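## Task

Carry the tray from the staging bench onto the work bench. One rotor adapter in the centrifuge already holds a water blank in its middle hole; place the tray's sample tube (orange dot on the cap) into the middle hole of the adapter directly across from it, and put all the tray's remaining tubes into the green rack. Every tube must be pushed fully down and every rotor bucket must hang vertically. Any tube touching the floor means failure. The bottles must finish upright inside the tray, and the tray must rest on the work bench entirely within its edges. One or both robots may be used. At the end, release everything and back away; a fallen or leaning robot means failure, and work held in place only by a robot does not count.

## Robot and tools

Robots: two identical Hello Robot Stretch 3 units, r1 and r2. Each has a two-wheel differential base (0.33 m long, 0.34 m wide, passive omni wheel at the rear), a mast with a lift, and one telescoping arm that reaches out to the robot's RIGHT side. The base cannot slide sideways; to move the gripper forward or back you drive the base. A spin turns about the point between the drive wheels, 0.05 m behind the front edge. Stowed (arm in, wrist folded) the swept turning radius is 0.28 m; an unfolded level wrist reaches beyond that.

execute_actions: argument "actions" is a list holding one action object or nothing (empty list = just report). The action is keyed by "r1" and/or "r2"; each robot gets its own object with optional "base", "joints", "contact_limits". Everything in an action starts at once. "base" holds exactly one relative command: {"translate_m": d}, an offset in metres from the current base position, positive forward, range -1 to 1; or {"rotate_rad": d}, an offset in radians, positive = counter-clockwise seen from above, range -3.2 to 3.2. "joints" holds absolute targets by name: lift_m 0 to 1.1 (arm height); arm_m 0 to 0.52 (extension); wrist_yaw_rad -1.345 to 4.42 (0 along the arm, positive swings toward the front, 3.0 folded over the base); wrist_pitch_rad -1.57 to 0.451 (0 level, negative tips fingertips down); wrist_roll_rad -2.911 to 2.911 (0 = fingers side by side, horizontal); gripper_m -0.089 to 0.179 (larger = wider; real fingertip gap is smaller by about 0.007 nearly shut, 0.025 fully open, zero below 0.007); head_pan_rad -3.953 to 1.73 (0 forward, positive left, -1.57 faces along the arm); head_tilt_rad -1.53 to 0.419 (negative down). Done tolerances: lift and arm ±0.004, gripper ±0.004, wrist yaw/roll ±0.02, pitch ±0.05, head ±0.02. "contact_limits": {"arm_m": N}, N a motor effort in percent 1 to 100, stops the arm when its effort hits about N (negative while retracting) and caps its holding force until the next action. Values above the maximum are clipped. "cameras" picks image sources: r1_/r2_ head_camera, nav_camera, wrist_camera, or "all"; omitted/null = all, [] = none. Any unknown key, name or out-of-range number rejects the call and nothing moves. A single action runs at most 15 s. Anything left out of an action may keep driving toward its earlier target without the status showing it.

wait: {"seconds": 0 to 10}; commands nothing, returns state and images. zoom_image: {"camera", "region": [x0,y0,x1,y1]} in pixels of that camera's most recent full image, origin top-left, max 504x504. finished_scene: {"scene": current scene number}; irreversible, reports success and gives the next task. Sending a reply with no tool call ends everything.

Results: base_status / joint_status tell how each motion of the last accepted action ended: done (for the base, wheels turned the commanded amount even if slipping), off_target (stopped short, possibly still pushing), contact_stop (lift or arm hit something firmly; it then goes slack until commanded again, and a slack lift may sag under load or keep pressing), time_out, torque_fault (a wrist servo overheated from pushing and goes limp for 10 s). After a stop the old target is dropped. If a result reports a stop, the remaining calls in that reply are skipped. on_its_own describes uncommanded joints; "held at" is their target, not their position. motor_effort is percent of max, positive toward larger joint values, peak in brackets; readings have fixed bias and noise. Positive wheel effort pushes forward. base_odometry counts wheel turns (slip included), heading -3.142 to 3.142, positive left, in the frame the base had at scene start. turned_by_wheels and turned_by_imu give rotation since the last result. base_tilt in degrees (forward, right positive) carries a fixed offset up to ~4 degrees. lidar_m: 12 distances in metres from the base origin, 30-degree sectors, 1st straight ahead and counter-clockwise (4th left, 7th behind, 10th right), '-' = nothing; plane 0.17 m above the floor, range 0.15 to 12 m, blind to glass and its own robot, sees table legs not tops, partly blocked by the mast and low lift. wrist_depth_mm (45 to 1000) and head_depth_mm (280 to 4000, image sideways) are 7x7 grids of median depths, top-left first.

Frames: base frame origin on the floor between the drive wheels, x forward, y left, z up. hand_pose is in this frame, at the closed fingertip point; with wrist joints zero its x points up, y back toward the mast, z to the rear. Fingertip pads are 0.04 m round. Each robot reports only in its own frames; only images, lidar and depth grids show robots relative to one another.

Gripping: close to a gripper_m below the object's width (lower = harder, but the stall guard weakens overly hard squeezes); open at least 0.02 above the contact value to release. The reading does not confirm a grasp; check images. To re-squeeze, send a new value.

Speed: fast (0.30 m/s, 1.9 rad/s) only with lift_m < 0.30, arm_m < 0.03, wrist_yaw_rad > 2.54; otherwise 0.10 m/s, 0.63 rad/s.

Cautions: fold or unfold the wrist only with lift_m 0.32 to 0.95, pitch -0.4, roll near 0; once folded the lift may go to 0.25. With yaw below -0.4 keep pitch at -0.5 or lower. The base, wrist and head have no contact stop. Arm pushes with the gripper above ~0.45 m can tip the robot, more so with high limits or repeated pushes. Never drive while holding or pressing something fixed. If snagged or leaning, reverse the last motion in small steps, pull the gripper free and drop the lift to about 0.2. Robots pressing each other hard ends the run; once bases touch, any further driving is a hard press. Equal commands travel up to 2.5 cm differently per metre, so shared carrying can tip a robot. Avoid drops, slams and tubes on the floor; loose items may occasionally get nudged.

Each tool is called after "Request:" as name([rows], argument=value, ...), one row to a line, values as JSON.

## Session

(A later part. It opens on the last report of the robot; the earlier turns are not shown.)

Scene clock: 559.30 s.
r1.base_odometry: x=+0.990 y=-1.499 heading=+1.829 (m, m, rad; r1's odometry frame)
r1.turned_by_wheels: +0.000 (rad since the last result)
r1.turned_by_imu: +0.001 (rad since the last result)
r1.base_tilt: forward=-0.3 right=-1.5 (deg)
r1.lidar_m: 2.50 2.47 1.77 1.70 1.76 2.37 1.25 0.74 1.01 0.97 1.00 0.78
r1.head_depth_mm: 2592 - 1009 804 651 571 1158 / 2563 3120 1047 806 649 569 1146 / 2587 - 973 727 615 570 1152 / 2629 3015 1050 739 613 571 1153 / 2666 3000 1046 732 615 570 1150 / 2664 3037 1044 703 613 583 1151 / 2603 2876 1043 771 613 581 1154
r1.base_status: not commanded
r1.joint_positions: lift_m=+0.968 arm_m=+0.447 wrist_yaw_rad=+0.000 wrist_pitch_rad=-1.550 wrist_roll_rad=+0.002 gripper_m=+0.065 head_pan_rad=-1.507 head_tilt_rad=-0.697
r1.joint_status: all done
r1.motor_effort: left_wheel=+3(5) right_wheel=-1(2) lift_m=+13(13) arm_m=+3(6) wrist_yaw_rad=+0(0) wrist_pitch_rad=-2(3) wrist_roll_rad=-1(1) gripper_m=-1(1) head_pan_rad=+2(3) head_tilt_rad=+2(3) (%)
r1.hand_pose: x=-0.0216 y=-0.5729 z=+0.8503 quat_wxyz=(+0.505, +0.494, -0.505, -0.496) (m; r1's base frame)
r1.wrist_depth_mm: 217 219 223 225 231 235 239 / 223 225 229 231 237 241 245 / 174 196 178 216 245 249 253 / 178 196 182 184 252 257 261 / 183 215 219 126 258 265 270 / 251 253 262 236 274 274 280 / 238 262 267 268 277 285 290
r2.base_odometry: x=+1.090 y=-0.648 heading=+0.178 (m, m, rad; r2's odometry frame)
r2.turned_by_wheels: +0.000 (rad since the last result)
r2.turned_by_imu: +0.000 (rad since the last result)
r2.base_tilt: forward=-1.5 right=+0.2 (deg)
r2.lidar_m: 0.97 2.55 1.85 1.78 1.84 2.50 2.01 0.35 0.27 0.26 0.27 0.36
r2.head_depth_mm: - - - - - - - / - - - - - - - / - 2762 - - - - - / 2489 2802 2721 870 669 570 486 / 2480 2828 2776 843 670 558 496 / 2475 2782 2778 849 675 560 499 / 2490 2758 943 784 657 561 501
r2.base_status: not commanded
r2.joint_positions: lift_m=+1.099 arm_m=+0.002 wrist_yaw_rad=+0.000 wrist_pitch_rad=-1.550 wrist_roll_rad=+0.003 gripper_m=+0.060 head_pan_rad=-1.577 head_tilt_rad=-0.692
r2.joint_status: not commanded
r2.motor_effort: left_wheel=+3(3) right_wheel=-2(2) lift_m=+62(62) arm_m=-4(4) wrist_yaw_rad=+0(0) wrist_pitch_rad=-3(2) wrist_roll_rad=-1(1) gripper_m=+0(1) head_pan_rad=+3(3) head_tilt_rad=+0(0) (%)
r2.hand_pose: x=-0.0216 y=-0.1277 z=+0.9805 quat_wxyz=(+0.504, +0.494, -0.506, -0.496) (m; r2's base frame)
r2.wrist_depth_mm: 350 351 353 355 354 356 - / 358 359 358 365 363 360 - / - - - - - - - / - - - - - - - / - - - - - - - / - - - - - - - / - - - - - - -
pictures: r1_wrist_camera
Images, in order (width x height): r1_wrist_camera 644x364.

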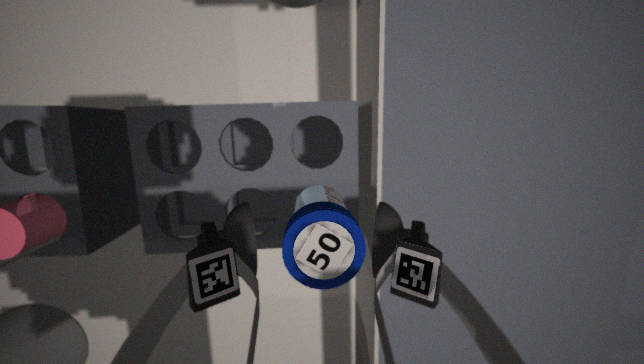

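Request:
execute_actions([
  {"r1":{"joints":{"gripper_m":-0.005}}},
], cameras=[])

Request:
execute_actions([
  {"r1":{"joints":{"lift_m":1.1}}},
], cameras=["r1_wrist_camera","r1_head_camera"])

Scene clock: 563.50 s.
r1.base_odometry: x=+0.990 y=-1.499 heading=+1.829 (m, m, rad; r1's odometry frame)
r1.turned_by_wheels: +0.000 (rad since the last result)
r1.turned_by_imu: +0.001 (rad since the last result)
r1.base_tilt: forward=-0.3 right=-1.4 (deg)
r1.lidar_m: 2.50 2.47 1.78 1.70 1.76 2.36 1.24 0.74 1.01 0.97 1.00 0.78
r1.head_depth_mm: 2552 - 1010 805 651 572 1156 / 2575 3042 1058 806 648 571 1149 / 2562 - 968 753 617 572 1157 / 2627 2994 1043 737 615 570 1148 / 2679 3010 1042 740 616 569 1157 / 2645 3027 1043 703 613 583 1149 / 2619 3006 1045 724 612 582 1154
r1.base_status: not commanded
r1.joint_positions: lift_m=+0.968 arm_m=+0.447 wrist_yaw_rad=+0.001 wrist_pitch_rad=-1.554 wrist_roll_rad=+0.002 gripper_m=-0.004 head_pan_rad=-1.507 head_tilt_rad=-0.697
r1.joint_status: all done
r1.motor_effort: left_wheel=+0(3) right_wheel=+3(7) lift_m=+13(13) arm_m=+4(4) wrist_yaw_rad=-1(1) wrist_pitch_rad=+0(3) wrist_roll_rad=-1(1) gripper_m=-16(90) head_pan_rad=+2(2) head_tilt_rad=+2(3) (%)
r1.hand_pose: x=-0.0216 y=-0.5717 z=+0.8504 quat_wxyz=(+0.504, +0.496, -0.504, -0.497) (m; r1's base frame)
r1.wrist_depth_mm: 215 220 222 225 231 234 238 / 222 224 226 230 238 242 246 / 183 197 175 232 246 249 253 / 183 203 180 182 253 257 262 / 194 213 186 125 262 266 269 / 250 253 258 264 271 276 280 / 252 262 268 272 281 285 289
r2.base_odometry: x=+1.090 y=-0.648 heading=+0.178 (m, m, rad; r2's odometry frame)
r2.turned_by_wheels: +0.000 (rad since the last result)
r2.turned_by_imu: +0.000 (rad since the last result)
r2.base_tilt: forward=-1.5 right=+0.2 (deg)
r2.lidar_m: 0.97 2.54 1.85 1.78 1.84 2.51 2.01 0.36 0.27 0.26 0.27 0.36
r2.head_depth_mm: - - - - - - - / - - - - - - - / - 2760 - - - - - / 2491 2764 2744 871 670 570 486 / 2484 2810 2764 844 669 557 497 / 2508 2803 2785 821 674 559 499 / 2498 2742 943 783 658 563 501
r2.base_status: not commanded
r2.joint_positions: lift_m=+1.099 arm_m=+0.002 wrist_yaw_rad=+0.000 wrist_pitch_rad=-1.550 wrist_roll_rad=+0.003 gripper_m=+0.060 head_pan_rad=-1.577 head_tilt_rad=-0.692
r2.joint_status: not commanded
r2.motor_effort: left_wheel=+3(3) right_wheel=-2(2) lift_m=+62(63) arm_m=-4(4) wrist_yaw_rad=-1(0) wrist_pitch_rad=-2(3) wrist_roll_rad=-1(1) gripper_m=+0(0) head_pan_rad=+3(3) head_tilt_rad=+0(1) (%)
r2.hand_pose: x=-0.0216 y=-0.1277 z=+0.9805 quat_wxyz=(+0.504, +0.494, -0.506, -0.496) (m; r2's base frame)
r2.wrist_depth_mm: 348 351 351 354 356 355 - / 358 359 360 364 366 363 - / - - - - - - - / - - - - - - - / - - - - - - - / - - - - - - - / - - - - - - -
pictures: none
No camera images: the call's "cameras" was empty. Leave "cameras" out to get every camera's image.

Scene clock: 565.53 s.
r1.base_odometry: x=+0.990 y=-1.499 heading=+1.829 (m, m, rad; r1's odometry frame)
r1.turned_by_wheels: +0.000 (rad since the last result)
r1.turned_by_imu: +0.001 (rad since the last result)
r1.base_tilt: forward=-0.2 right=-1.4 (deg)
r1.lidar_m: 2.50 2.47 1.78 1.70 1.75 2.36 1.24 0.74 1.01 0.97 1.00 0.78
r1.head_depth_mm: 2636 3012 1055 804 650 573 1158 / 2712 2985 1052 803 651 572 1152 / - 3185 953 793 634 570 1155 / 2655 2973 986 757 613 571 1155 / 2632 2998 1053 739 612 569 1141 / 2659 3018 1045 705 615 582 1148 / 2646 2939 1046 726 613 582 1147
r1.base_status: not commanded
r1.joint_positions: lift_m=+1.100 arm_m=+0.447 wrist_yaw_rad=+0.001 wrist_pitch_rad=-1.553 wrist_roll_rad=+0.002 gripper_m=-0.004 head_pan_rad=-1.507 head_tilt_rad=-0.697
r1.joint_status: all done
r1.motor_effort: left_wheel=+5(5) right_wheel=-3(3) lift_m=+22(24) arm_m=+3(3) wrist_yaw_rad=+0(0) wrist_pitch_rad=-1(1) wrist_roll_rad=-1(1) gripper_m=-14(16) head_pan_rad=+2(1) head_tilt_rad=+2(2) (%)
r1.hand_pose: x=-0.0216 y=-0.5721 z=+0.9818 quat_wxyz=(+0.504, +0.495, -0.504, -0.496) (m; r1's base frame)
r1.wrist_depth_mm: 334 340 343 348 354 364 365 / 341 350 355 359 371 372 379 / 300 320 347 368 378 386 390 / 248 306 351 375 392 399 405 / 336 380 388 124 408 413 416 / 284 380 394 402 418 423 431 / 257 360 418 423 434 440 449
r2.base_odometry: x=+1.090 y=-0.648 heading=+0.178 (m, m, rad; r2's odometry frame)
r2.turned_by_wheels: +0.000 (rad since the last result)
r2.turned_by_imu: +0.000 (rad since the last result)
r2.base_tilt: forward=-1.5 right=+0.2 (deg)
r2.lidar_m: 0.97 2.54 1.85 1.78 1.83 2.50 2.02 0.36 0.27 0.26 0.27 0.36
r2.head_depth_mm: - - - - - - - / - - - - - - - / - 2764 - - - - - / 2507 2832 2758 873 669 570 486 / 2503 2797 2777 843 672 557 497 / 2500 2794 2815 822 673 559 499 / 2494 2756 944 782 657 561 501
r2.base_status: not commanded
r2.joint_positions: lift_m=+1.099 arm_m=+0.002 wrist_yaw_rad=+0.000 wrist_pitch_rad=-1.550 wrist_roll_rad=+0.003 gripper_m=+0.060 head_pan_rad=-1.577 head_tilt_rad=-0.692
r2.joint_status: not commanded
r2.motor_effort: left_wheel=+3(3) right_wheel=-2(2) lift_m=+62(62) arm_m=-4(4) wrist_yaw_rad=-1(1) wrist_pitch_rad=-3(3) wrist_roll_rad=-2(1) gripper_m=+0(0) head_pan_rad=+3(3) head_tilt_rad=+0(0) (%)
r2.hand_pose: x=-0.0216 y=-0.1277 z=+0.9805 quat_wxyz=(+0.504, +0.494, -0.506, -0.496) (m; r2's base frame)
r2.wrist_depth_mm: 350 349 352 353 353 354 - / 360 360 361 365 361 361 - / - - - - - - - / - - - - - - - / - - - - - - - / - - - - - - - / - - - - - - -
pictures: r1_head_camera (sideways: a quarter turn clockwise sets it upright), r1_wrist_camera
Images, in order (width x height): r1_head_camera 896x504, r1_wrist_camera 644x364.

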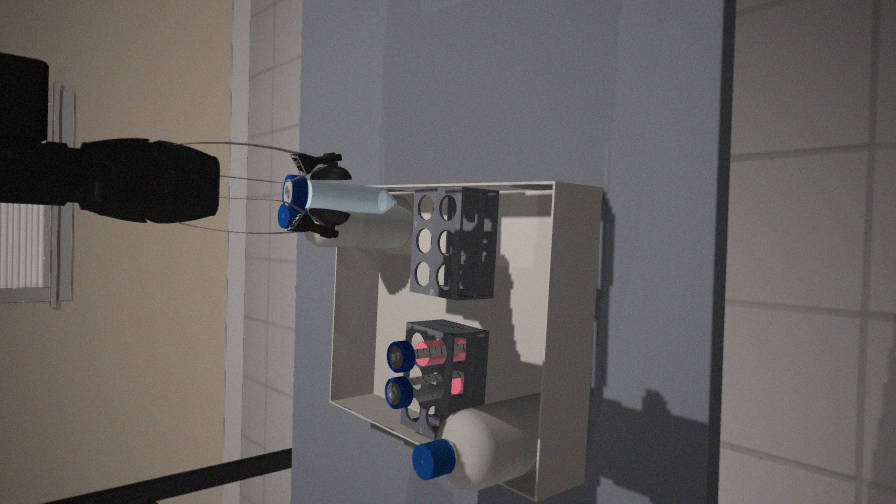

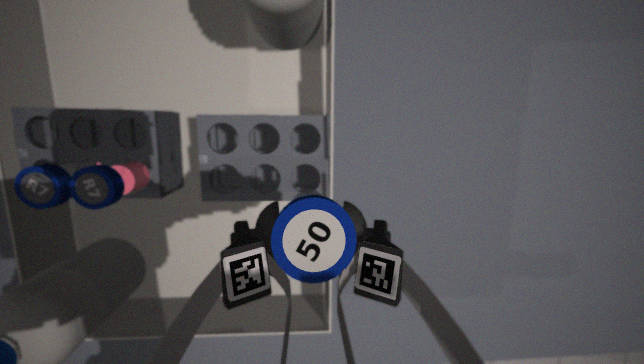

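Request:
execute_actions([
  {"r1":{"joints":{"arm_m":0.497}}},
], cameras=[])

Request:
execute_actions([
  {"r1":{"base":{"translate_m":0.33}}},
], cameras=["r1_wrist_camera","r1_head_camera"])

Scene clock: 572.33 s.
r1.base_odometry: x=+0.990 y=-1.499 heading=+1.829 (m, m, rad; r1's odometry frame)
r1.turned_by_wheels: +0.000 (rad since the last result)
r1.turned_by_imu: +0.001 (rad since the last result)
r1.base_tilt: forward=-0.4 right=-1.3 (deg)
r1.lidar_m: 2.50 2.47 1.78 1.70 1.75 2.37 1.24 0.74 1.01 0.97 1.00 0.78
r1.head_depth_mm: 2590 2956 1060 808 652 572 1157 / 2652 2978 1057 804 651 572 1150 / - 3143 930 791 633 573 1146 / 2619 2966 912 760 615 571 1150 / 2675 3002 1052 738 613 570 1151 / 2652 3011 1049 704 614 582 1150 / 2580 2913 1044 723 611 584 1149
r1.base_status: not commanded
r1.joint_positions: lift_m=+1.100 arm_m=+0.497 wrist_yaw_rad=+0.001 wrist_pitch_rad=-1.553 wrist_roll_rad=+0.002 gripper_m=-0.004 head_pan_rad=-1.507 head_tilt_rad=-0.697
r1.joint_status: all done
r1.motor_effort: left_wheel=+5(5) right_wheel=-3(3) lift_m=+22(22) arm_m=+4(4) wrist_yaw_rad=+0(1) wrist_pitch_rad=-1(1) wrist_roll_rad=-1(1) gripper_m=-14(12) head_pan_rad=+3(3) head_tilt_rad=+2(2) (%)
r1.hand_pose: x=-0.0216 y=-0.6221 z=+0.9818 quat_wxyz=(+0.504, +0.495, -0.504, -0.496) (m; r1's base frame)
r1.wrist_depth_mm: 330 340 223 221 358 359 367 / 339 350 353 357 366 373 376 / 345 358 365 368 377 385 393 / 307 336 347 372 392 398 406 / 264 315 383 123 403 413 421 / 339 389 402 407 421 424 432 / 291 357 400 416 434 443 444
r2.base_odometry: x=+1.090 y=-0.648 heading=+0.178 (m, m, rad; r2's odometry frame)
r2.turned_by_wheels: +0.000 (rad since the last result)
r2.turned_by_imu: +0.000 (rad since the last result)
r2.base_tilt: forward=-1.5 right=+0.3 (deg)
r2.lidar_m: 0.97 2.54 1.85 1.78 1.84 2.50 2.01 0.36 0.27 0.26 0.27 0.36
r2.head_depth_mm: - - - - - - - / - - - - - - - / - 2742 - - - - - / 2499 2810 2744 869 669 569 485 / 2505 2791 2769 846 671 558 498 / 2496 2799 2845 818 675 560 499 / 2454 2751 943 782 658 560 501
r2.base_status: not commanded
r2.joint_positions: lift_m=+1.099 arm_m=+0.002 wrist_yaw_rad=+0.000 wrist_pitch_rad=-1.550 wrist_roll_rad=+0.003 gripper_m=+0.060 head_pan_rad=-1.577 head_tilt_rad=-0.692
r2.joint_status: not commanded
r2.motor_effort: left_wheel=+3(3) right_wheel=-2(2) lift_m=+62(62) arm_m=-5(4) wrist_yaw_rad=+0(0) wrist_pitch_rad=-3(3) wrist_roll_rad=-1(1) gripper_m=+0(0) head_pan_rad=+2(3) head_tilt_rad=+0(1) (%)
r2.hand_pose: x=-0.0216 y=-0.1277 z=+0.9805 quat_wxyz=(+0.504, +0.494, -0.506, -0.496) (m; r2's base frame)
r2.wrist_depth_mm: 353 352 352 354 352 355 - / 359 361 358 362 365 368 - / - - - - - - - / - - - - - - - / - - - - - - - / - - - - - - - / - - - - - - -
pictures: none
No camera images: the call's "cameras" was empty. Leave "cameras" out to get every camera's image.

Scene clock: 577.13 s.
r1.base_odometry: x=+0.905 y=-1.180 heading=+1.830 (m, m, rad; r1's odometry frame)
r1.turned_by_wheels: +0.000 (rad since the last result)
r1.turned_by_imu: +0.000 (rad since the last result)
r1.base_tilt: forward=-0.2 right=-1.5 (deg)
r1.lidar_m: 2.17 2.48 1.78 1.71 1.76 2.37 1.22 1.04 1.00 0.96 0.99 0.49
r1.head_depth_mm: 2625 2964 1056 730 617 559 1154 / 2671 2957 1058 568 594 570 1149 / - 3141 878 765 631 570 1156 / 2635 2966 1048 798 649 569 1151 / 2520 2889 1047 800 648 570 1155 / 2642 3037 1052 772 647 569 1152 / 2682 3042 1042 771 644 569 1122
r1.base_status: done
r1.joint_positions: lift_m=+1.100 arm_m=+0.497 wrist_yaw_rad=+0.001 wrist_pitch_rad=-1.553 wrist_roll_rad=+0.002 gripper_m=-0.004 head_pan_rad=-1.507 head_tilt_rad=-0.697
r1.joint_status: not commanded
r1.motor_effort: left_wheel=+5(10) right_wheel=-2(5) lift_m=+22(22) arm_m=+3(3) wrist_yaw_rad=+0(1) wrist_pitch_rad=-1(1) wrist_roll_rad=-1(1) gripper_m=-13(13) head_pan_rad=+3(2) head_tilt_rad=+1(2) (%)
r1.hand_pose: x=-0.0216 y=-0.6221 z=+0.9818 quat_wxyz=(+0.504, +0.495, -0.504, -0.496) (m; r1's base frame)
r1.wrist_depth_mm: 337 339 348 350 355 359 306 / 347 351 356 362 366 370 321 / 302 358 366 372 377 383 381 / 307 372 379 382 329 336 337 / 378 385 389 124 333 344 350 / 392 399 402 387 414 423 406 / 403 410 419 422 286 396 385
r2.base_odometry: x=+1.090 y=-0.648 heading=+0.178 (m, m, rad; r2's odometry frame)
r2.turned_by_wheels: +0.000 (rad since the last result)
r2.turned_by_imu: +0.000 (rad since the last result)
r2.base_tilt: forward=-1.5 right=+0.3 (deg)
r2.lidar_m: 0.97 2.54 1.85 1.78 1.84 2.50 2.02 0.36 0.27 0.26 0.27 0.36
r2.head_depth_mm: - - - - - - - / - - - - - - - / - 2740 - - - - - / 2487 2798 2775 873 670 570 486 / 2489 2747 2645 844 671 557 498 / 2414 2762 1038 818 674 559 499 / 519 546 924 784 659 562 500
r2.base_status: not commanded
r2.joint_positions: lift_m=+1.099 arm_m=+0.002 wrist_yaw_rad=+0.000 wrist_pitch_rad=-1.550 wrist_roll_rad=+0.003 gripper_m=+0.060 head_pan_rad=-1.577 head_tilt_rad=-0.692
r2.joint_status: not commanded
r2.motor_effort: left_wheel=+3(3) right_wheel=-2(2) lift_m=+62(63) arm_m=-4(4) wrist_yaw_rad=-1(1) wrist_pitch_rad=-3(3) wrist_roll_rad=-1(1) gripper_m=+0(0) head_pan_rad=+3(3) head_tilt_rad=+0(0) (%)
r2.hand_pose: x=-0.0216 y=-0.1277 z=+0.9805 quat_wxyz=(+0.504, +0.494, -0.506, -0.496) (m; r2's base frame)
r2.wrist_depth_mm: 347 348 350 351 353 355 - / 358 359 360 360 361 363 - / - - - - - - - / - - - - - - - / - - - - - - - / - - - - - - - / - - - - - - -
pictures: r1_head_camera (sideways: a quarter turn clockwise sets it upright), r1_wrist_camera
Images, in order (width x height): r1_head_camera 896x504, r1_wrist_camera 644x364.

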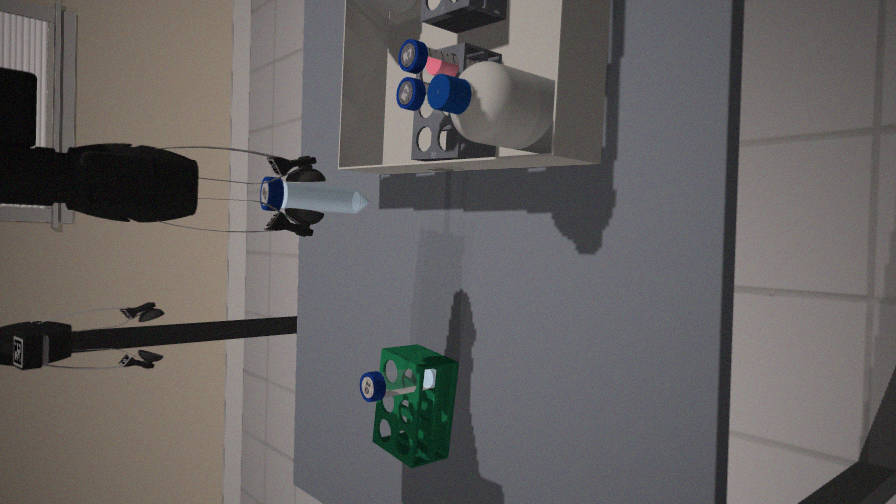

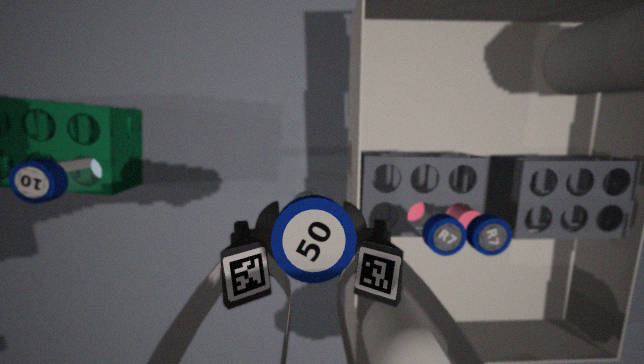

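Request:
execute_actions([
  {"r1":{"base":{"translate_m":0.3}}},
], cameras=["r1_wrist_camera"])

Scene clock: 594.97 s.
r1.base_odometry: x=+0.829 y=-0.890 heading=+1.830 (m, m, rad; r1's odometry frame)
r1.turned_by_wheels: +0.000 (rad since the last result)
r1.turned_by_imu: +0.001 (rad since the last result)
r1.base_tilt: forward=-0.3 right=-1.4 (deg)
r1.lidar_m: 1.88 2.50 1.79 1.71 1.77 2.38 1.33 1.34 1.00 0.36 0.32 2.08
r1.head_depth_mm: 2599 2948 1054 808 649 560 1155 / 2702 3014 1056 764 650 556 1153 / - 3042 930 765 649 558 1152 / 2613 2950 1046 804 647 557 1153 / 2652 2998 2345 804 649 558 966 / 2618 3050 2566 1966 1550 1253 1149 / 2635 3019 2584 1962 1587 1332 1149
r1.base_status: done
r1.joint_positions: lift_m=+1.100 arm_m=+0.497 wrist_yaw_rad=+0.001 wrist_pitch_rad=-1.553 wrist_roll_rad=+0.002 gripper_m=-0.004 head_pan_rad=-1.507 head_tilt_rad=-0.697
r1.joint_status: not commanded
r1.motor_effort: left_wheel=+5(10) right_wheel=-3(4) lift_m=+22(22) arm_m=+3(4) wrist_yaw_rad=-1(1) wrist_pitch_rad=-1(1) wrist_roll_rad=-1(1) gripper_m=-12(13) head_pan_rad=+2(3) head_tilt_rad=+2(2) (%)
r1.hand_pose: x=-0.0216 y=-0.6221 z=+0.9818 quat_wxyz=(+0.504, +0.495, -0.504, -0.496) (m; r1's base frame)
r1.wrist_depth_mm: - 345 348 351 359 360 363 / - 357 357 361 369 373 375 / - - 367 362 371 383 381 / - - 380 362 391 397 380 / - - 389 124 406 412 382 / - - 406 412 418 425 385 / - - 419 423 434 442 419
r2.base_odometry: x=+1.090 y=-0.648 heading=+0.178 (m, m, rad; r2's odometry frame)
r2.turned_by_wheels: +0.000 (rad since the last result)
r2.turned_by_imu: +0.000 (rad since the last result)
r2.base_tilt: forward=-1.5 right=+0.3 (deg)
r2.lidar_m: 0.97 2.54 1.85 1.78 1.84 2.51 2.02 0.36 0.27 0.26 0.27 0.36
r2.head_depth_mm: - - - - - - - / - - - - - - - / - 1335 - - - - - / 2468 2771 2628 871 670 570 486 / 2502 2800 2781 843 671 558 497 / 2483 2803 2810 822 673 560 499 / 2494 2793 943 781 656 562 501
r2.base_status: not commanded
r2.joint_positions: lift_m=+1.099 arm_m=+0.002 wrist_yaw_rad=+0.000 wrist_pitch_rad=-1.550 wrist_roll_rad=+0.003 gripper_m=+0.060 head_pan_rad=-1.577 head_tilt_rad=-0.692
r2.joint_status: not commanded
r2.motor_effort: left_wheel=+3(3) right_wheel=-2(2) lift_m=+62(62) arm_m=-5(4) wrist_yaw_rad=+0(1) wrist_pitch_rad=-2(3) wrist_roll_rad=-1(1) gripper_m=+0(1) head_pan_rad=+3(3) head_tilt_rad=+1(0) (%)
r2.hand_pose: x=-0.0216 y=-0.1277 z=+0.9805 quat_wxyz=(+0.504, +0.494, -0.506, -0.496) (m; r2's base frame)
r2.wrist_depth_mm: 351 352 352 353 357 353 - / 360 357 362 362 361 364 - / - - - - - - - / - - - - - - - / - - - - - - - / - - - - - - - / - - - - - - -
pictures: r1_wrist_camera
Images, in order (width x height): r1_wrist_camera 644x364.

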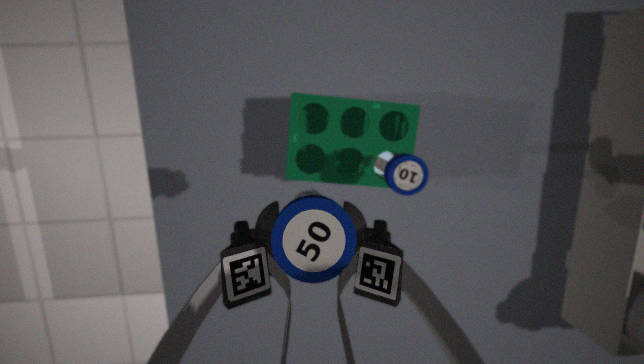

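Request:
execute_actions([
  {"r1":{"base":{"translate_m":0.003},"joints":{"arm_m":0.506,"lift_m":1.04}}},
], cameras=["r1_wrist_camera","r1_head_camera"])

Scene clock: 599.17 s.
r1.base_odometry: x=+0.828 y=-0.888 heading=+1.830 (m, m, rad; r1's odometry frame)
r1.turned_by_wheels: +0.000 (rad since the last result)
r1.turned_by_imu: +0.001 (rad since the last result)
r1.base_tilt: forward=-0.1 right=-1.3 (deg)
r1.lidar_m: 1.87 2.49 1.79 1.71 1.77 2.38 1.33 1.34 1.00 0.34 0.32 2.08
r1.head_depth_mm: 2695 2970 1055 807 650 559 1152 / - 2920 1056 765 650 560 1157 / - - 1052 760 651 557 1155 / 2626 2981 1051 800 648 557 1155 / 2617 3034 2454 802 647 558 970 / 2633 2987 2581 1952 1544 1247 1157 / 2621 3007 2593 2003 1591 1329 1152
r1.base_status: done
r1.joint_positions: lift_m=+1.040 arm_m=+0.506 wrist_yaw_rad=+0.001 wrist_pitch_rad=-1.553 wrist_roll_rad=+0.002 gripper_m=-0.004 head_pan_rad=-1.507 head_tilt_rad=-0.697
r1.joint_status: all done
r1.motor_effort: left_wheel=+5(10) right_wheel=-3(4) lift_m=+14(19) arm_m=+3(4) wrist_yaw_rad=-1(1) wrist_pitch_rad=-1(1) wrist_roll_rad=-1(1) gripper_m=-13(13) head_pan_rad=+3(3) head_tilt_rad=+2(2) (%)
r1.hand_pose: x=-0.0216 y=-0.6311 z=+0.9223 quat_wxyz=(+0.504, +0.495, -0.504, -0.496) (m; r1's base frame)
r1.wrist_depth_mm: 999 287 292 297 297 304 308 / - 296 300 301 309 313 316 / - 307 306 257 261 324 325 / - 317 319 263 263 333 339 / - 329 326 124 338 345 349 / - 340 337 347 354 355 359 / - - 353 356 366 371 372
r2.base_odometry: x=+1.090 y=-0.648 heading=+0.178 (m, m, rad; r2's odometry frame)
r2.turned_by_wheels: +0.000 (rad since the last result)
r2.turned_by_imu: +0.000 (rad since the last result)
r2.base_tilt: forward=-1.5 right=+0.3 (deg)
r2.lidar_m: 0.97 2.55 1.85 1.78 1.84 2.50 2.01 0.36 0.27 0.26 0.27 0.36
r2.head_depth_mm: - - - - - - - / - - - - - - - / - 1336 - - - - - / 2463 2754 2627 871 670 570 485 / 2488 2830 2774 844 672 557 497 / 2490 2826 2808 820 674 560 500 / 2482 2809 944 784 658 562 501
r2.base_status: not commanded
r2.joint_positions: lift_m=+1.099 arm_m=+0.002 wrist_yaw_rad=+0.000 wrist_pitch_rad=-1.550 wrist_roll_rad=+0.003 gripper_m=+0.060 head_pan_rad=-1.577 head_tilt_rad=-0.692
r2.joint_status: not commanded
r2.motor_effort: left_wheel=+3(3) right_wheel=-2(2) lift_m=+62(62) arm_m=-4(4) wrist_yaw_rad=+0(0) wrist_pitch_rad=-3(2) wrist_roll_rad=-1(1) gripper_m=+0(0) head_pan_rad=+3(3) head_tilt_rad=+1(1) (%)
r2.hand_pose: x=-0.0216 y=-0.1277 z=+0.9805 quat_wxyz=(+0.504, +0.494, -0.506, -0.496) (m; r2's base frame)
r2.wrist_depth_mm: 348 350 353 350 353 355 - / 361 363 361 361 363 364 - / - - - - - - - / - - - - - - - / - - - - - - - / - - - - - - - / - - - - - - -
pictures: r1_head_camera (sideways: a quarter turn clockwise sets it upright), r1_wrist_camera
Images, in order (width x height): r1_head_camera 896x504, r1_wrist_camera 644x364.

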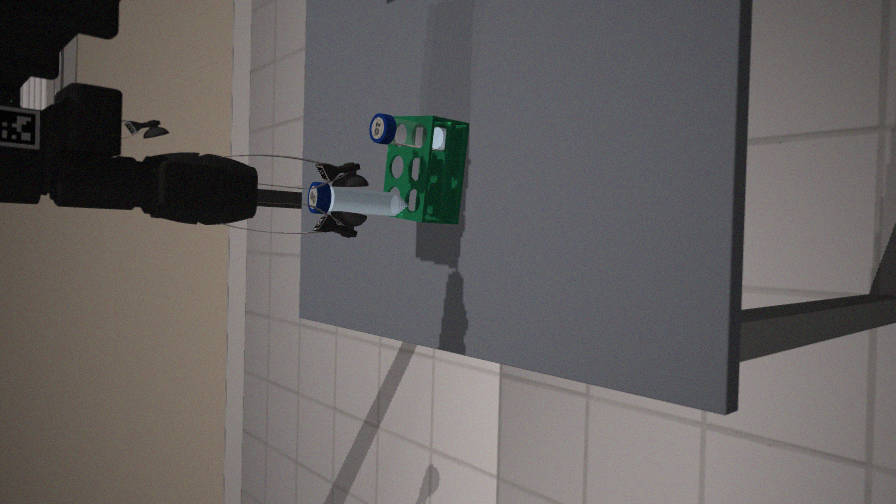

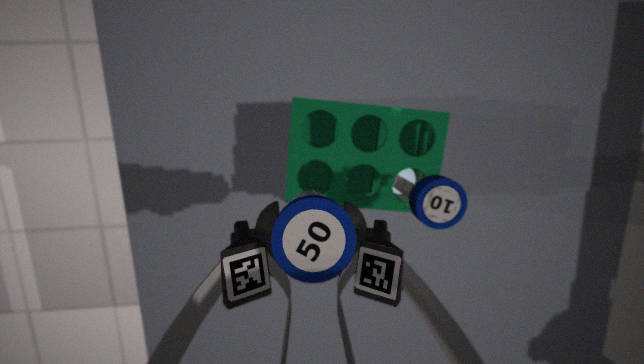

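Request:
execute_actions([
  {"r1":{"joints":{"arm_m":0.508,"lift_m":1.01}}},
], cameras=["r1_wrist_camera","r1_head_camera"])

Scene clock: 607.10 s.
r1.base_odometry: x=+0.828 y=-0.888 heading=+1.830 (m, m, rad; r1's odometry frame)
r1.turned_by_wheels: +0.000 (rad since the last result)
r1.turned_by_imu: +0.001 (rad since the last result)
r1.base_tilt: forward=-0.1 right=-1.6 (deg)
r1.lidar_m: 1.87 2.49 1.80 1.71 1.77 2.38 1.34 1.34 0.99 0.34 0.32 2.08
r1.head_depth_mm: - 3052 1061 806 651 560 1153 / - 3045 1058 768 651 558 1158 / 2518 - 1050 752 648 558 1154 / 2621 2967 1048 799 647 557 1160 / 2633 2981 2473 801 646 556 967 / 2652 2991 2604 1971 1546 1248 1156 / 2664 3038 2587 1960 1591 1329 1147
r1.base_status: not commanded
r1.joint_positions: lift_m=+1.010 arm_m=+0.508 wrist_yaw_rad=+0.001 wrist_pitch_rad=-1.547 wrist_roll_rad=+0.002 gripper_m=-0.004 head_pan_rad=-1.507 head_tilt_rad=-0.697
r1.joint_status: all done
r1.motor_effort: left_wheel=+5(5) right_wheel=-2(3) lift_m=+14(13) arm_m=+3(5) wrist_yaw_rad=-1(1) wrist_pitch_rad=-4(6) wrist_roll_rad=-1(1) gripper_m=-13(12) head_pan_rad=+2(2) head_tilt_rad=+3(3) (%)
r1.hand_pose: x=-0.0216 y=-0.6346 z=+0.8923 quat_wxyz=(+0.506, +0.494, -0.506, -0.495) (m; r1's base frame)
r1.wrist_depth_mm: 968 261 264 267 272 275 281 / 977 268 271 275 279 284 289 / - 276 279 279 281 292 298 / - 284 287 229 234 301 306 / - 293 296 121 214 312 317 / - 303 305 313 318 323 327 / - 314 317 322 326 331 338
r2.base_odometry: x=+1.090 y=-0.648 heading=+0.178 (m, m, rad; r2's odometry frame)
r2.turned_by_wheels: +0.000 (rad since the last result)
r2.turned_by_imu: +0.000 (rad since the last result)
r2.base_tilt: forward=-1.5 right=+0.2 (deg)
r2.lidar_m: 0.97 2.55 1.85 1.77 1.84 2.50 2.02 0.36 0.27 0.26 0.27 0.36
r2.head_depth_mm: - - - - - - - / - - - - - - - / - 546 - - - - - / 1077 2745 2606 872 667 569 486 / 2504 2767 2765 847 673 557 498 / 2473 2802 2782 822 675 560 500 / 2483 2773 943 783 658 562 501
r2.base_status: not commanded
r2.joint_positions: lift_m=+1.099 arm_m=+0.002 wrist_yaw_rad=+0.000 wrist_pitch_rad=-1.550 wrist_roll_rad=+0.003 gripper_m=+0.060 head_pan_rad=-1.577 head_tilt_rad=-0.692
r2.joint_status: not commanded
r2.motor_effort: left_wheel=+3(3) right_wheel=-2(2) lift_m=+62(63) arm_m=-4(4) wrist_yaw_rad=-1(0) wrist_pitch_rad=-3(2) wrist_roll_rad=-1(1) gripper_m=+0(0) head_pan_rad=+3(3) head_tilt_rad=+0(1) (%)
r2.hand_pose: x=-0.0216 y=-0.1277 z=+0.9805 quat_wxyz=(+0.504, +0.494, -0.506, -0.496) (m; r2's base frame)
r2.wrist_depth_mm: 351 349 352 353 353 355 - / 357 360 361 362 363 364 - / - - - - - - - / - - - - - - - / - - - - - - - / - - - - - - - / - - - - - - -
pictures: r1_head_camera (sideways: a quarter turn clockwise sets it upright), r1_wrist_camera
Images, in order (width x height): r1_head_camera 896x504, r1_wrist_camera 644x364.

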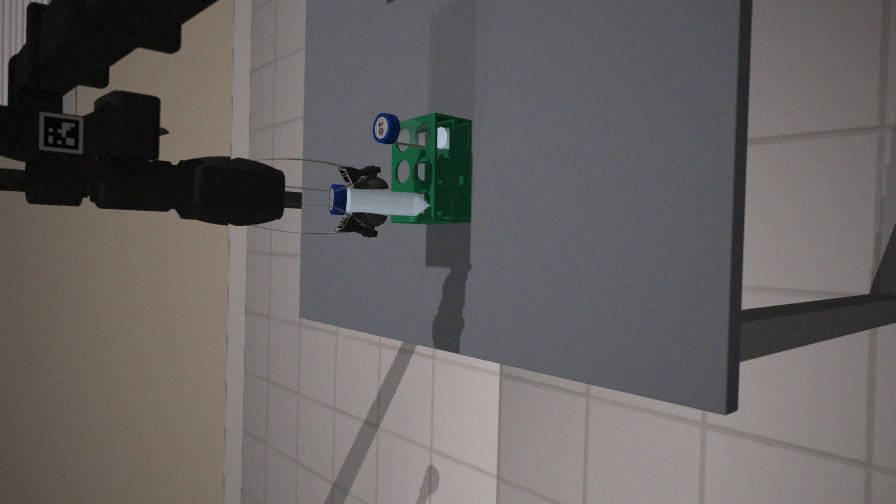

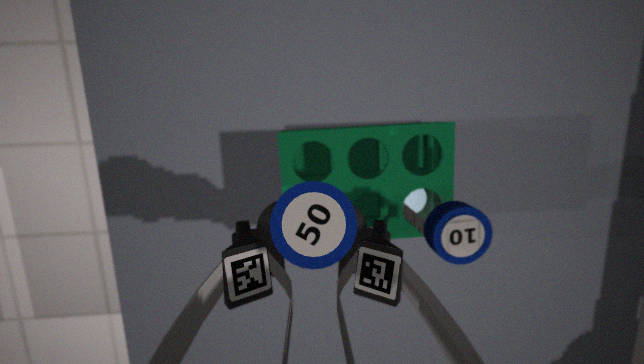

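Request:
execute_actions([
  {"r1":{"joints":{"lift_m":1.07}}},
], cameras=["r1_wrist_camera","r1_head_camera"])

Scene clock: 612.47 s.
r1.base_odometry: x=+0.828 y=-0.888 heading=+1.830 (m, m, rad; r1's odometry frame)
r1.turned_by_wheels: +0.000 (rad since the last result)
r1.turned_by_imu: +0.001 (rad since the last result)
r1.base_tilt: forward=-0.3 right=-1.4 (deg)
r1.lidar_m: 1.87 2.49 1.79 1.72 1.77 2.38 1.33 1.34 1.00 0.34 0.32 2.07
r1.head_depth_mm: 2586 2963 1053 804 654 559 1154 / 2677 2957 1055 769 652 559 1156 / 2615 3149 929 762 647 558 1153 / 2644 2986 1049 801 647 555 1144 / 2625 3023 2487 802 650 555 970 / 2643 3012 2569 1971 1543 1250 1148 / 2624 3063 2565 1965 1589 1335 1142
r1.base_status: not commanded
r1.joint_positions: lift_m=+1.070 arm_m=+0.508 wrist_yaw_rad=+0.001 wrist_pitch_rad=-1.548 wrist_roll_rad=+0.002 gripper_m=-0.004 head_pan_rad=-1.507 head_tilt_rad=-0.697
r1.joint_status: all done
r1.motor_effort: left_wheel=+5(5) right_wheel=-3(2) lift_m=+22(23) arm_m=+3(3) wrist_yaw_rad=-1(1) wrist_pitch_rad=-4(4) wrist_roll_rad=-1(1) gripper_m=-12(12) head_pan_rad=+3(2) head_tilt_rad=+2(2) (%)
r1.hand_pose: x=-0.0216 y=-0.6345 z=+0.9517 quat_wxyz=(+0.505, +0.494, -0.506, -0.495) (m; r1's base frame)
r1.wrist_depth_mm: - 318 318 324 328 333 338 / - 325 329 333 338 343 348 / - 340 338 339 347 356 357 / - 350 347 291 296 364 370 / - - 358 121 372 377 376 / - - 368 376 385 392 382 / - - 385 392 397 406 388
r2.base_odometry: x=+1.090 y=-0.648 heading=+0.178 (m, m, rad; r2's odometry frame)
r2.turned_by_wheels: +0.000 (rad since the last result)
r2.turned_by_imu: +0.000 (rad since the last result)
r2.base_tilt: forward=-1.4 right=+0.3 (deg)
r2.lidar_m: 0.97 2.54 1.85 1.78 1.84 2.50 2.01 0.35 0.27 0.26 0.27 0.36
r2.head_depth_mm: - - - - - - - / - - - - - - - / - 1338 - - - - - / 2470 2799 2617 872 669 569 486 / 2493 2801 2756 844 671 558 497 / 2506 2805 2785 821 675 559 499 / 2482 2796 944 784 657 562 500
r2.base_status: not commanded
r2.joint_positions: lift_m=+1.099 arm_m=+0.002 wrist_yaw_rad=+0.000 wrist_pitch_rad=-1.550 wrist_roll_rad=+0.003 gripper_m=+0.060 head_pan_rad=-1.577 head_tilt_rad=-0.692
r2.joint_status: not commanded
r2.motor_effort: left_wheel=+3(3) right_wheel=-2(2) lift_m=+62(62) arm_m=-4(4) wrist_yaw_rad=+0(0) wrist_pitch_rad=-3(3) wrist_roll_rad=-1(1) gripper_m=+0(1) head_pan_rad=+3(3) head_tilt_rad=-1(0) (%)
r2.hand_pose: x=-0.0216 y=-0.1277 z=+0.9805 quat_wxyz=(+0.504, +0.494, -0.506, -0.496) (m; r2's base frame)
r2.wrist_depth_mm: 348 351 352 351 356 355 - / 363 360 360 359 360 368 - / - - - - - - - / - - - - - - - / - - - - - - - / - - - - - - - / - - - - - - -
pictures: r1_head_camera (sideways: a quarter turn clockwise sets it upright), r1_wrist_camera
Images, in order (width x height): r1_head_camera 896x504, r1_wrist_camera 644x364.

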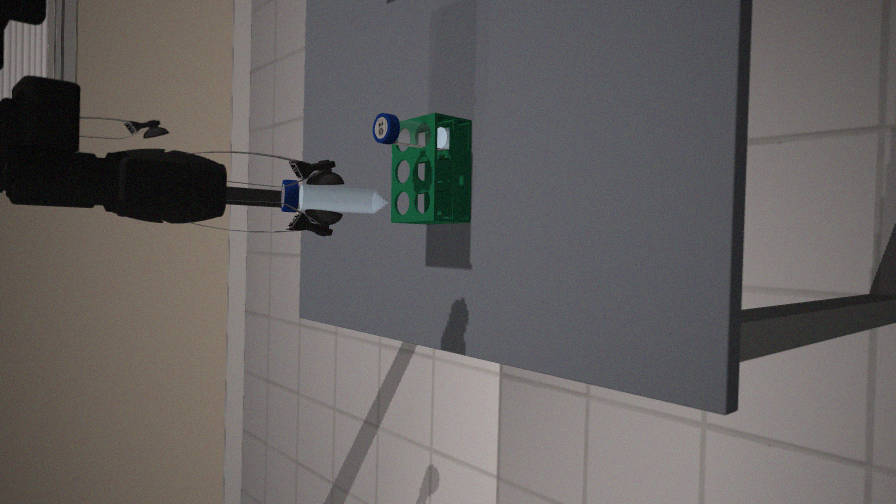

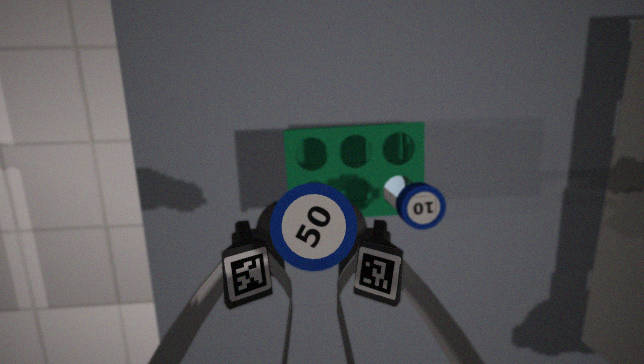

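Request:
execute_actions([
  {"r1":{"joints":{"lift_m":1.1,"arm_m":0.46,"wrist_pitch_rad":-1.44,"head_tilt_rad":-0.55}}},
], cameras=["r1_wrist_camera","r1_head_camera","r2_head_camera"])

Scene clock: 623.67 s.
r1.base_odometry: x=+0.828 y=-0.888 heading=+1.830 (m, m, rad; r1's odometry frame)
r1.turned_by_wheels: +0.000 (rad since the last result)
r1.turned_by_imu: +0.001 (rad since the last result)
r1.base_tilt: forward=-0.1 right=-1.4 (deg)
r1.lidar_m: 1.88 2.50 1.79 1.71 1.76 2.38 1.34 1.34 0.99 0.34 0.32 2.08
r1.head_depth_mm: 2628 2841 3099 983 742 596 513 / - 2943 3084 978 744 598 526 / 1071 - 3112 797 732 599 526 / 2623 2858 3114 973 742 598 525 / 2601 2871 3119 1075 738 597 525 / 2580 2930 3132 2388 1802 1345 536 / 2655 2883 3178 2393 1795 1453 1223
r1.base_status: not commanded
r1.joint_positions: lift_m=+1.100 arm_m=+0.460 wrist_yaw_rad=+0.001 wrist_pitch_rad=-1.444 wrist_roll_rad=+0.002 gripper_m=-0.004 head_pan_rad=-1.507 head_tilt_rad=-0.557
r1.joint_status: all done
r1.motor_effort: left_wheel=+5(5) right_wheel=-3(2) lift_m=+22(24) arm_m=-3(3) wrist_yaw_rad=-1(1) wrist_pitch_rad=+2(3) wrist_roll_rad=-1(0) gripper_m=-12(12) head_pan_rad=+2(2) head_tilt_rad=+3(14) (%)
r1.hand_pose: x=-0.0216 y=-0.6137 z=+0.9812 quat_wxyz=(+0.530, +0.467, -0.530, -0.468) (m; r1's base frame)
r1.wrist_depth_mm: - 362 365 371 375 382 385 / - - 368 375 380 387 380 / - - 374 376 386 389 382 / - - 378 323 326 396 384 / - - 382 121 395 400 385 / - - 388 397 399 408 384 / - - 399 398 407 412 388
r2.base_odometry: x=+1.090 y=-0.648 heading=+0.178 (m, m, rad; r2's odometry frame)
r2.turned_by_wheels: +0.000 (rad since the last result)
r2.turned_by_imu: +0.000 (rad since the last result)
r2.base_tilt: forward=-1.5 right=+0.3 (deg)
r2.lidar_m: 0.97 2.55 1.85 1.77 1.84 2.51 2.01 0.35 0.27 0.26 0.27 0.37
r2.head_depth_mm: - - - - - - - / - - - - - - - / - 1336 - - - - - / 2467 2775 2621 873 669 569 486 / 2485 2802 2795 846 671 558 497 / 2479 2786 2809 818 675 560 499 / 2497 2797 943 783 657 560 500
r2.base_status: not commanded
r2.joint_positions: lift_m=+1.099 arm_m=+0.002 wrist_yaw_rad=+0.000 wrist_pitch_rad=-1.550 wrist_roll_rad=+0.003 gripper_m=+0.060 head_pan_rad=-1.577 head_tilt_rad=-0.692
r2.joint_status: not commanded
r2.motor_effort: left_wheel=+3(3) right_wheel=-2(2) lift_m=+62(63) arm_m=-4(4) wrist_yaw_rad=+0(0) wrist_pitch_rad=-2(2) wrist_roll_rad=-1(1) gripper_m=+0(0) head_pan_rad=+2(3) head_tilt_rad=+0(0) (%)
r2.hand_pose: x=-0.0216 y=-0.1277 z=+0.9805 quat_wxyz=(+0.504, +0.494, -0.506, -0.496) (m; r2's base frame)
r2.wrist_depth_mm: 350 352 349 353 351 354 - / 358 360 362 360 361 361 - / - - - - - - - / - - - - - - - / - - - - - - - / - - - - - - - / - - - - - - -
pictures: r1_head_camera (sideways: a quarter turn clockwise sets it upright), r1_wrist_camera, r2_head_camera (sideways: a quarter turn clockwise sets it upright)
Images, in order (width x height): r1_head_camera 896x504, r1_wrist_camera 644x364, r2_head_camera 896x504.

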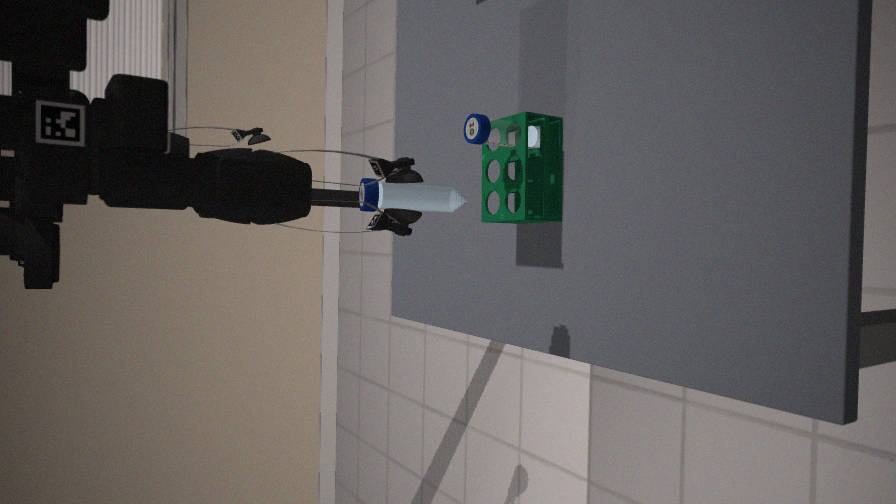

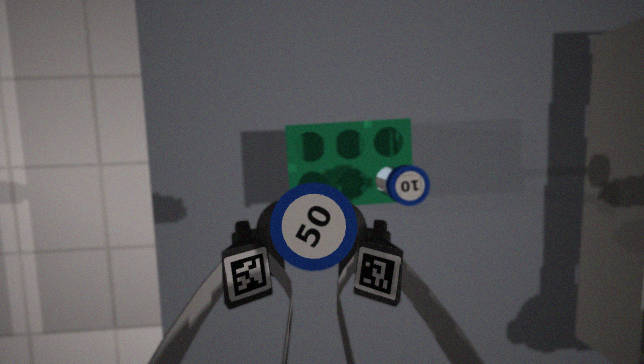

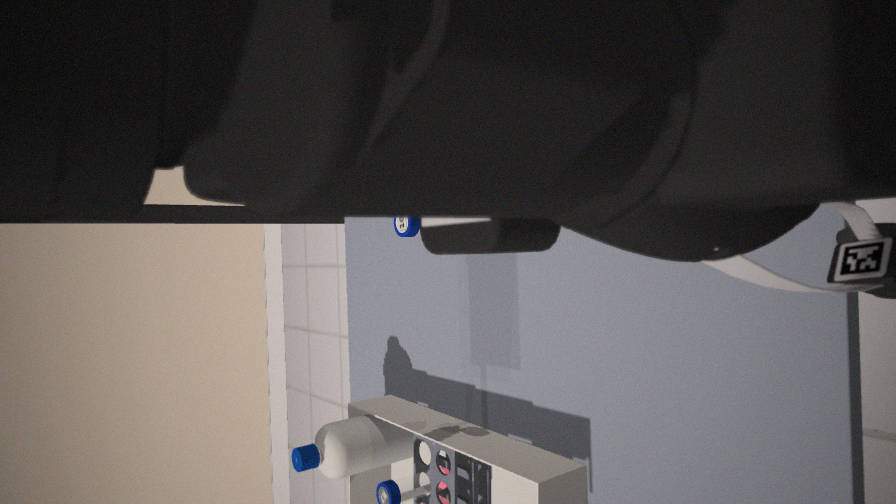

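Request:
execute_actions([
  {"r1":{"joints":{"lift_m":1.055,"arm_m":0.495}}},
], cameras=["r1_wrist_camera","r1_head_camera"])

Request:
zoom_image(camera="r1_head_camera", region=[360,90,600,260])

Scene clock: 634.30 s.
r1.base_odometry: x=+0.828 y=-0.888 heading=+1.830 (m, m, rad; r1's odometry frame)
r1.turned_by_wheels: +0.000 (rad since the last result)
r1.turned_by_imu: +0.001 (rad since the last result)
r1.base_tilt: forward=-0.2 right=-1.4 (deg)
r1.lidar_m: 1.88 2.50 1.80 1.71 1.77 2.38 1.34 1.34 1.00 0.34 0.32 2.08
r1.head_depth_mm: 2501 2939 3166 977 742 598 513 / 2445 2956 3077 982 743 599 525 / 909 - 3101 794 733 597 525 / 2605 2876 3113 977 739 598 526 / 2603 2904 3091 1071 739 598 524 / 2603 2878 3165 2390 1803 1337 538 / 2640 2908 3152 2365 1782 1457 1222
r1.base_status: not commanded
r1.joint_positions: lift_m=+1.055 arm_m=+0.495 wrist_yaw_rad=+0.001 wrist_pitch_rad=-1.443 wrist_roll_rad=+0.002 gripper_m=-0.004 head_pan_rad=-1.507 head_tilt_rad=-0.557
r1.joint_status: all done
r1.motor_effort: left_wheel=+5(5) right_wheel=-3(2) lift_m=+14(19) arm_m=+3(4) wrist_yaw_rad=+0(1) wrist_pitch_rad=+2(2) wrist_roll_rad=-1(1) gripper_m=-12(12) head_pan_rad=+2(3) head_tilt_rad=+3(4) (%)
r1.hand_pose: x=-0.0216 y=-0.6483 z=+0.9367 quat_wxyz=(+0.531, +0.467, -0.531, -0.468) (m; r1's base frame)
r1.wrist_depth_mm: - 317 322 324 331 333 340 / - 323 324 330 336 340 344 / - 326 329 334 339 347 350 / - 332 334 279 283 350 353 / - 336 337 121 224 354 359 / - 343 341 346 353 359 363 / - - 346 350 359 364 370
r2.base_odometry: x=+1.090 y=-0.648 heading=+0.178 (m, m, rad; r2's odometry frame)
r2.turned_by_wheels: +0.000 (rad since the last result)
r2.turned_by_imu: +0.000 (rad since the last result)
r2.base_tilt: forward=-1.5 right=+0.3 (deg)
r2.lidar_m: 0.97 2.54 1.85 1.78 1.84 2.50 2.02 0.36 0.27 0.26 0.27 0.37
r2.head_depth_mm: - - - - - - - / - - - - - - - / - 1343 - - - - - / 2460 2761 2620 873 669 569 486 / 2479 2811 2755 845 673 558 497 / 2478 2807 2805 820 674 559 499 / 2500 2786 942 784 657 562 501
r2.base_status: not commanded
r2.joint_positions: lift_m=+1.099 arm_m=+0.002 wrist_yaw_rad=+0.000 wrist_pitch_rad=-1.550 wrist_roll_rad=+0.003 gripper_m=+0.060 head_pan_rad=-1.577 head_tilt_rad=-0.692
r2.joint_status: not commanded
r2.motor_effort: left_wheel=+3(3) right_wheel=-2(2) lift_m=+62(62) arm_m=-4(4) wrist_yaw_rad=+0(1) wrist_pitch_rad=-3(3) wrist_roll_rad=-1(1) gripper_m=+0(0) head_pan_rad=+3(3) head_tilt_rad=+0(0) (%)
r2.hand_pose: x=-0.0216 y=-0.1277 z=+0.9805 quat_wxyz=(+0.504, +0.494, -0.506, -0.496) (m; r2's base frame)
r2.wrist_depth_mm: 350 352 351 351 353 355 - / 360 363 361 362 366 364 - / - - - - - - - / - - - - - - - / - - - - - - - / - - - - - - - / - - - - - - -
pictures: r1_head_camera (sideways: a quarter turn clockwise sets it upright), r1_wrist_camera
Images, in order (width x height): r1_head_camera 896x504, r1_wrist_camera 644x364.

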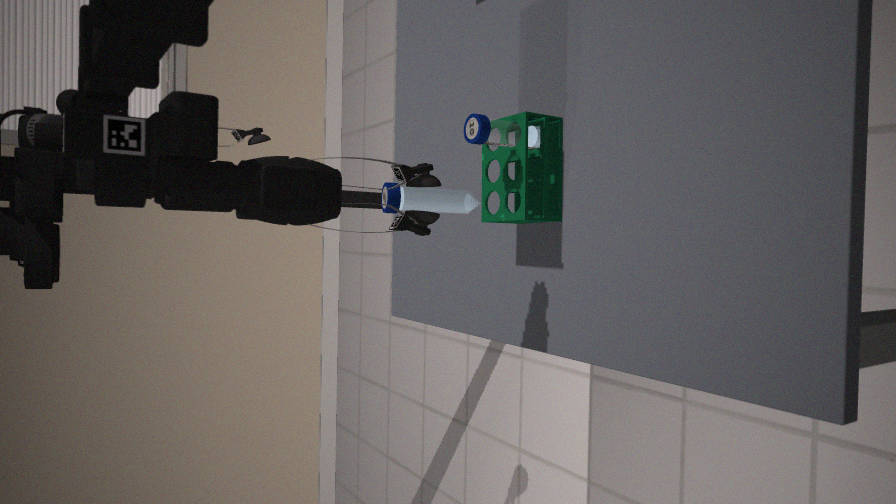

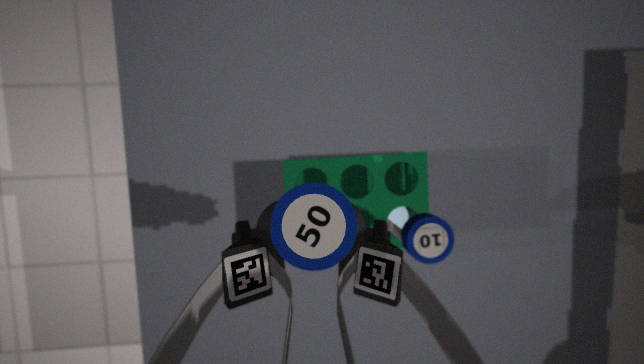

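Region (360, 90, 600, 260) of r1_head_camera's 896x504 image, scaled by 2.100, with more detail than that image has; it fills the top 357 rows of this view, and the rest is white.

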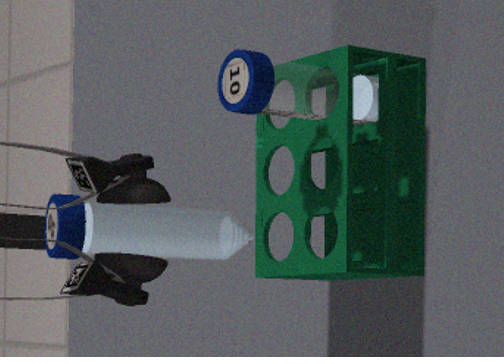

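Request:
execute_actions([
  {"r1":{"joints":{"lift_m":1.035,"arm_m":0.502}}},
], cameras=["r1_wrist_camera","r1_head_camera"])

Request:
zoom_image(camera="r1_head_camera", region=[360,90,600,260])

Scene clock: 641.07 s.
r1.base_odometry: x=+0.828 y=-0.888 heading=+1.830 (m, m, rad; r1's odometry frame)
r1.turned_by_wheels: +0.000 (rad since the last result)
r1.turned_by_imu: +0.001 (rad since the last result)
r1.base_tilt: forward=-0.3 right=-1.4 (deg)
r1.lidar_m: 1.87 2.49 1.79 1.71 1.77 2.39 1.34 1.33 1.00 0.34 0.32 2.08
r1.head_depth_mm: 2586 - 3148 978 744 600 514 / 2466 2956 3119 979 742 598 525 / 918 - 3083 793 733 597 526 / 2574 2878 3090 975 742 597 524 / 2589 2850 3123 1075 741 598 524 / 2613 2908 3163 2394 1788 1341 537 / 2630 2910 3179 2374 1807 1456 1221
r1.base_status: not commanded
r1.joint_positions: lift_m=+1.035 arm_m=+0.502 wrist_yaw_rad=+0.001 wrist_pitch_rad=-1.443 wrist_roll_rad=+0.002 gripper_m=-0.004 head_pan_rad=-1.507 head_tilt_rad=-0.557
r1.joint_status: all done
r1.motor_effort: left_wheel=+5(5) right_wheel=-3(2) lift_m=+14(14) arm_m=+3(5) wrist_yaw_rad=-1(1) wrist_pitch_rad=+2(1) wrist_roll_rad=-1(1) gripper_m=-12(11) head_pan_rad=+3(2) head_tilt_rad=+2(3) (%)
r1.hand_pose: x=-0.0216 y=-0.6553 z=+0.9167 quat_wxyz=(+0.531, +0.467, -0.531, -0.468) (m; r1's base frame)
r1.wrist_depth_mm: - 297 303 305 312 315 321 / - 303 305 309 315 320 325 / - 308 311 315 319 325 327 / - 310 313 258 292 329 336 / - 314 317 121 263 335 338 / - 320 321 328 332 338 340 / - - 325 332 335 342 345
r2.base_odometry: x=+1.090 y=-0.648 heading=+0.178 (m, m, rad; r2's odometry frame)
r2.turned_by_wheels: +0.000 (rad since the last result)
r2.turned_by_imu: +0.000 (rad since the last result)
r2.base_tilt: forward=-1.5 right=+0.2 (deg)
r2.lidar_m: 0.97 2.54 1.85 1.78 1.84 2.50 2.02 0.36 0.27 0.26 0.27 0.37
r2.head_depth_mm: - - - - - - - / - - - - - - - / - 1291 - - - - - / 2458 2733 2609 873 670 569 485 / 2500 2806 2785 843 673 558 497 / 2487 2789 2770 819 672 559 498 / 2454 2802 942 785 657 561 501
r2.base_status: not commanded
r2.joint_positions: lift_m=+1.099 arm_m=+0.002 wrist_yaw_rad=+0.000 wrist_pitch_rad=-1.550 wrist_roll_rad=+0.003 gripper_m=+0.060 head_pan_rad=-1.577 head_tilt_rad=-0.692
r2.joint_status: not commanded
r2.motor_effort: left_wheel=+3(3) right_wheel=-2(2) lift_m=+63(62) arm_m=-5(5) wrist_yaw_rad=+0(0) wrist_pitch_rad=-2(3) wrist_roll_rad=-1(2) gripper_m=+0(0) head_pan_rad=+3(3) head_tilt_rad=+0(0) (%)
r2.hand_pose: x=-0.0216 y=-0.1277 z=+0.9805 quat_wxyz=(+0.504, +0.494, -0.506, -0.496) (m; r2's base frame)
r2.wrist_depth_mm: 349 352 354 353 353 354 - / 356 354 361 363 361 366 - / - - - - - - - / - - - - - - - / - - - - - - - / - - - - - - - / - - - - - - -
pictures: r1_head_camera (sideways: a quarter turn clockwise sets it upright), r1_wrist_camera
Images, in order (width x height): r1_head_camera 896x504, r1_wrist_camera 644x364.

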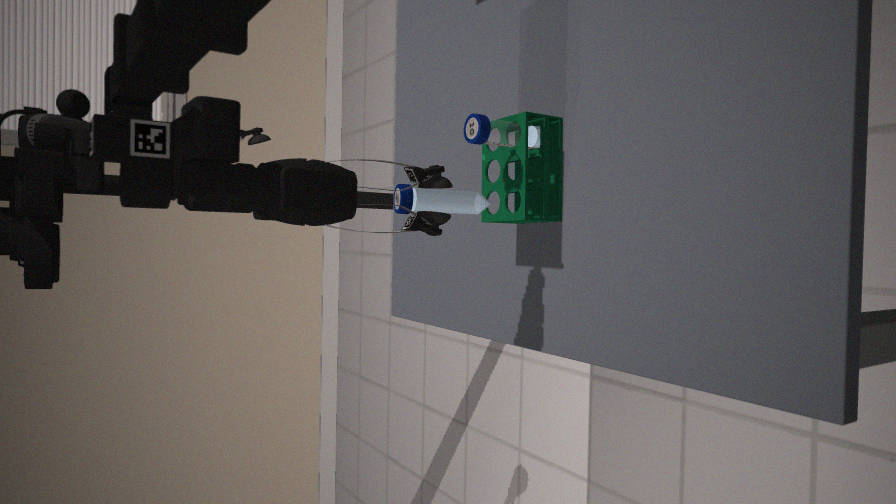

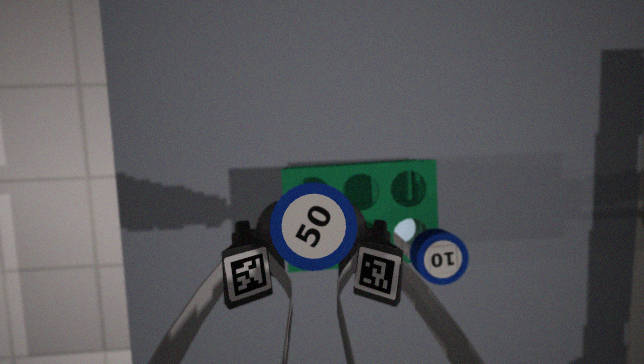

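Region (360, 90, 600, 260) of r1_head_camera's 896x504 image, scaled by 2.100, with more detail than that image has; it fills the top 357 rows of this view, and the rest is white.

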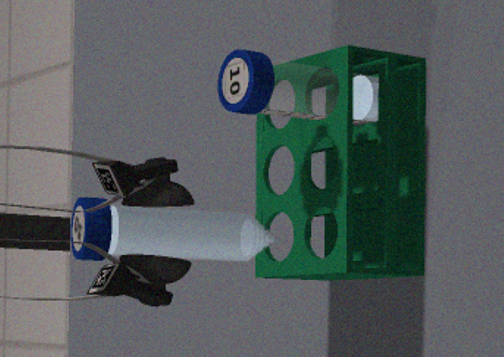

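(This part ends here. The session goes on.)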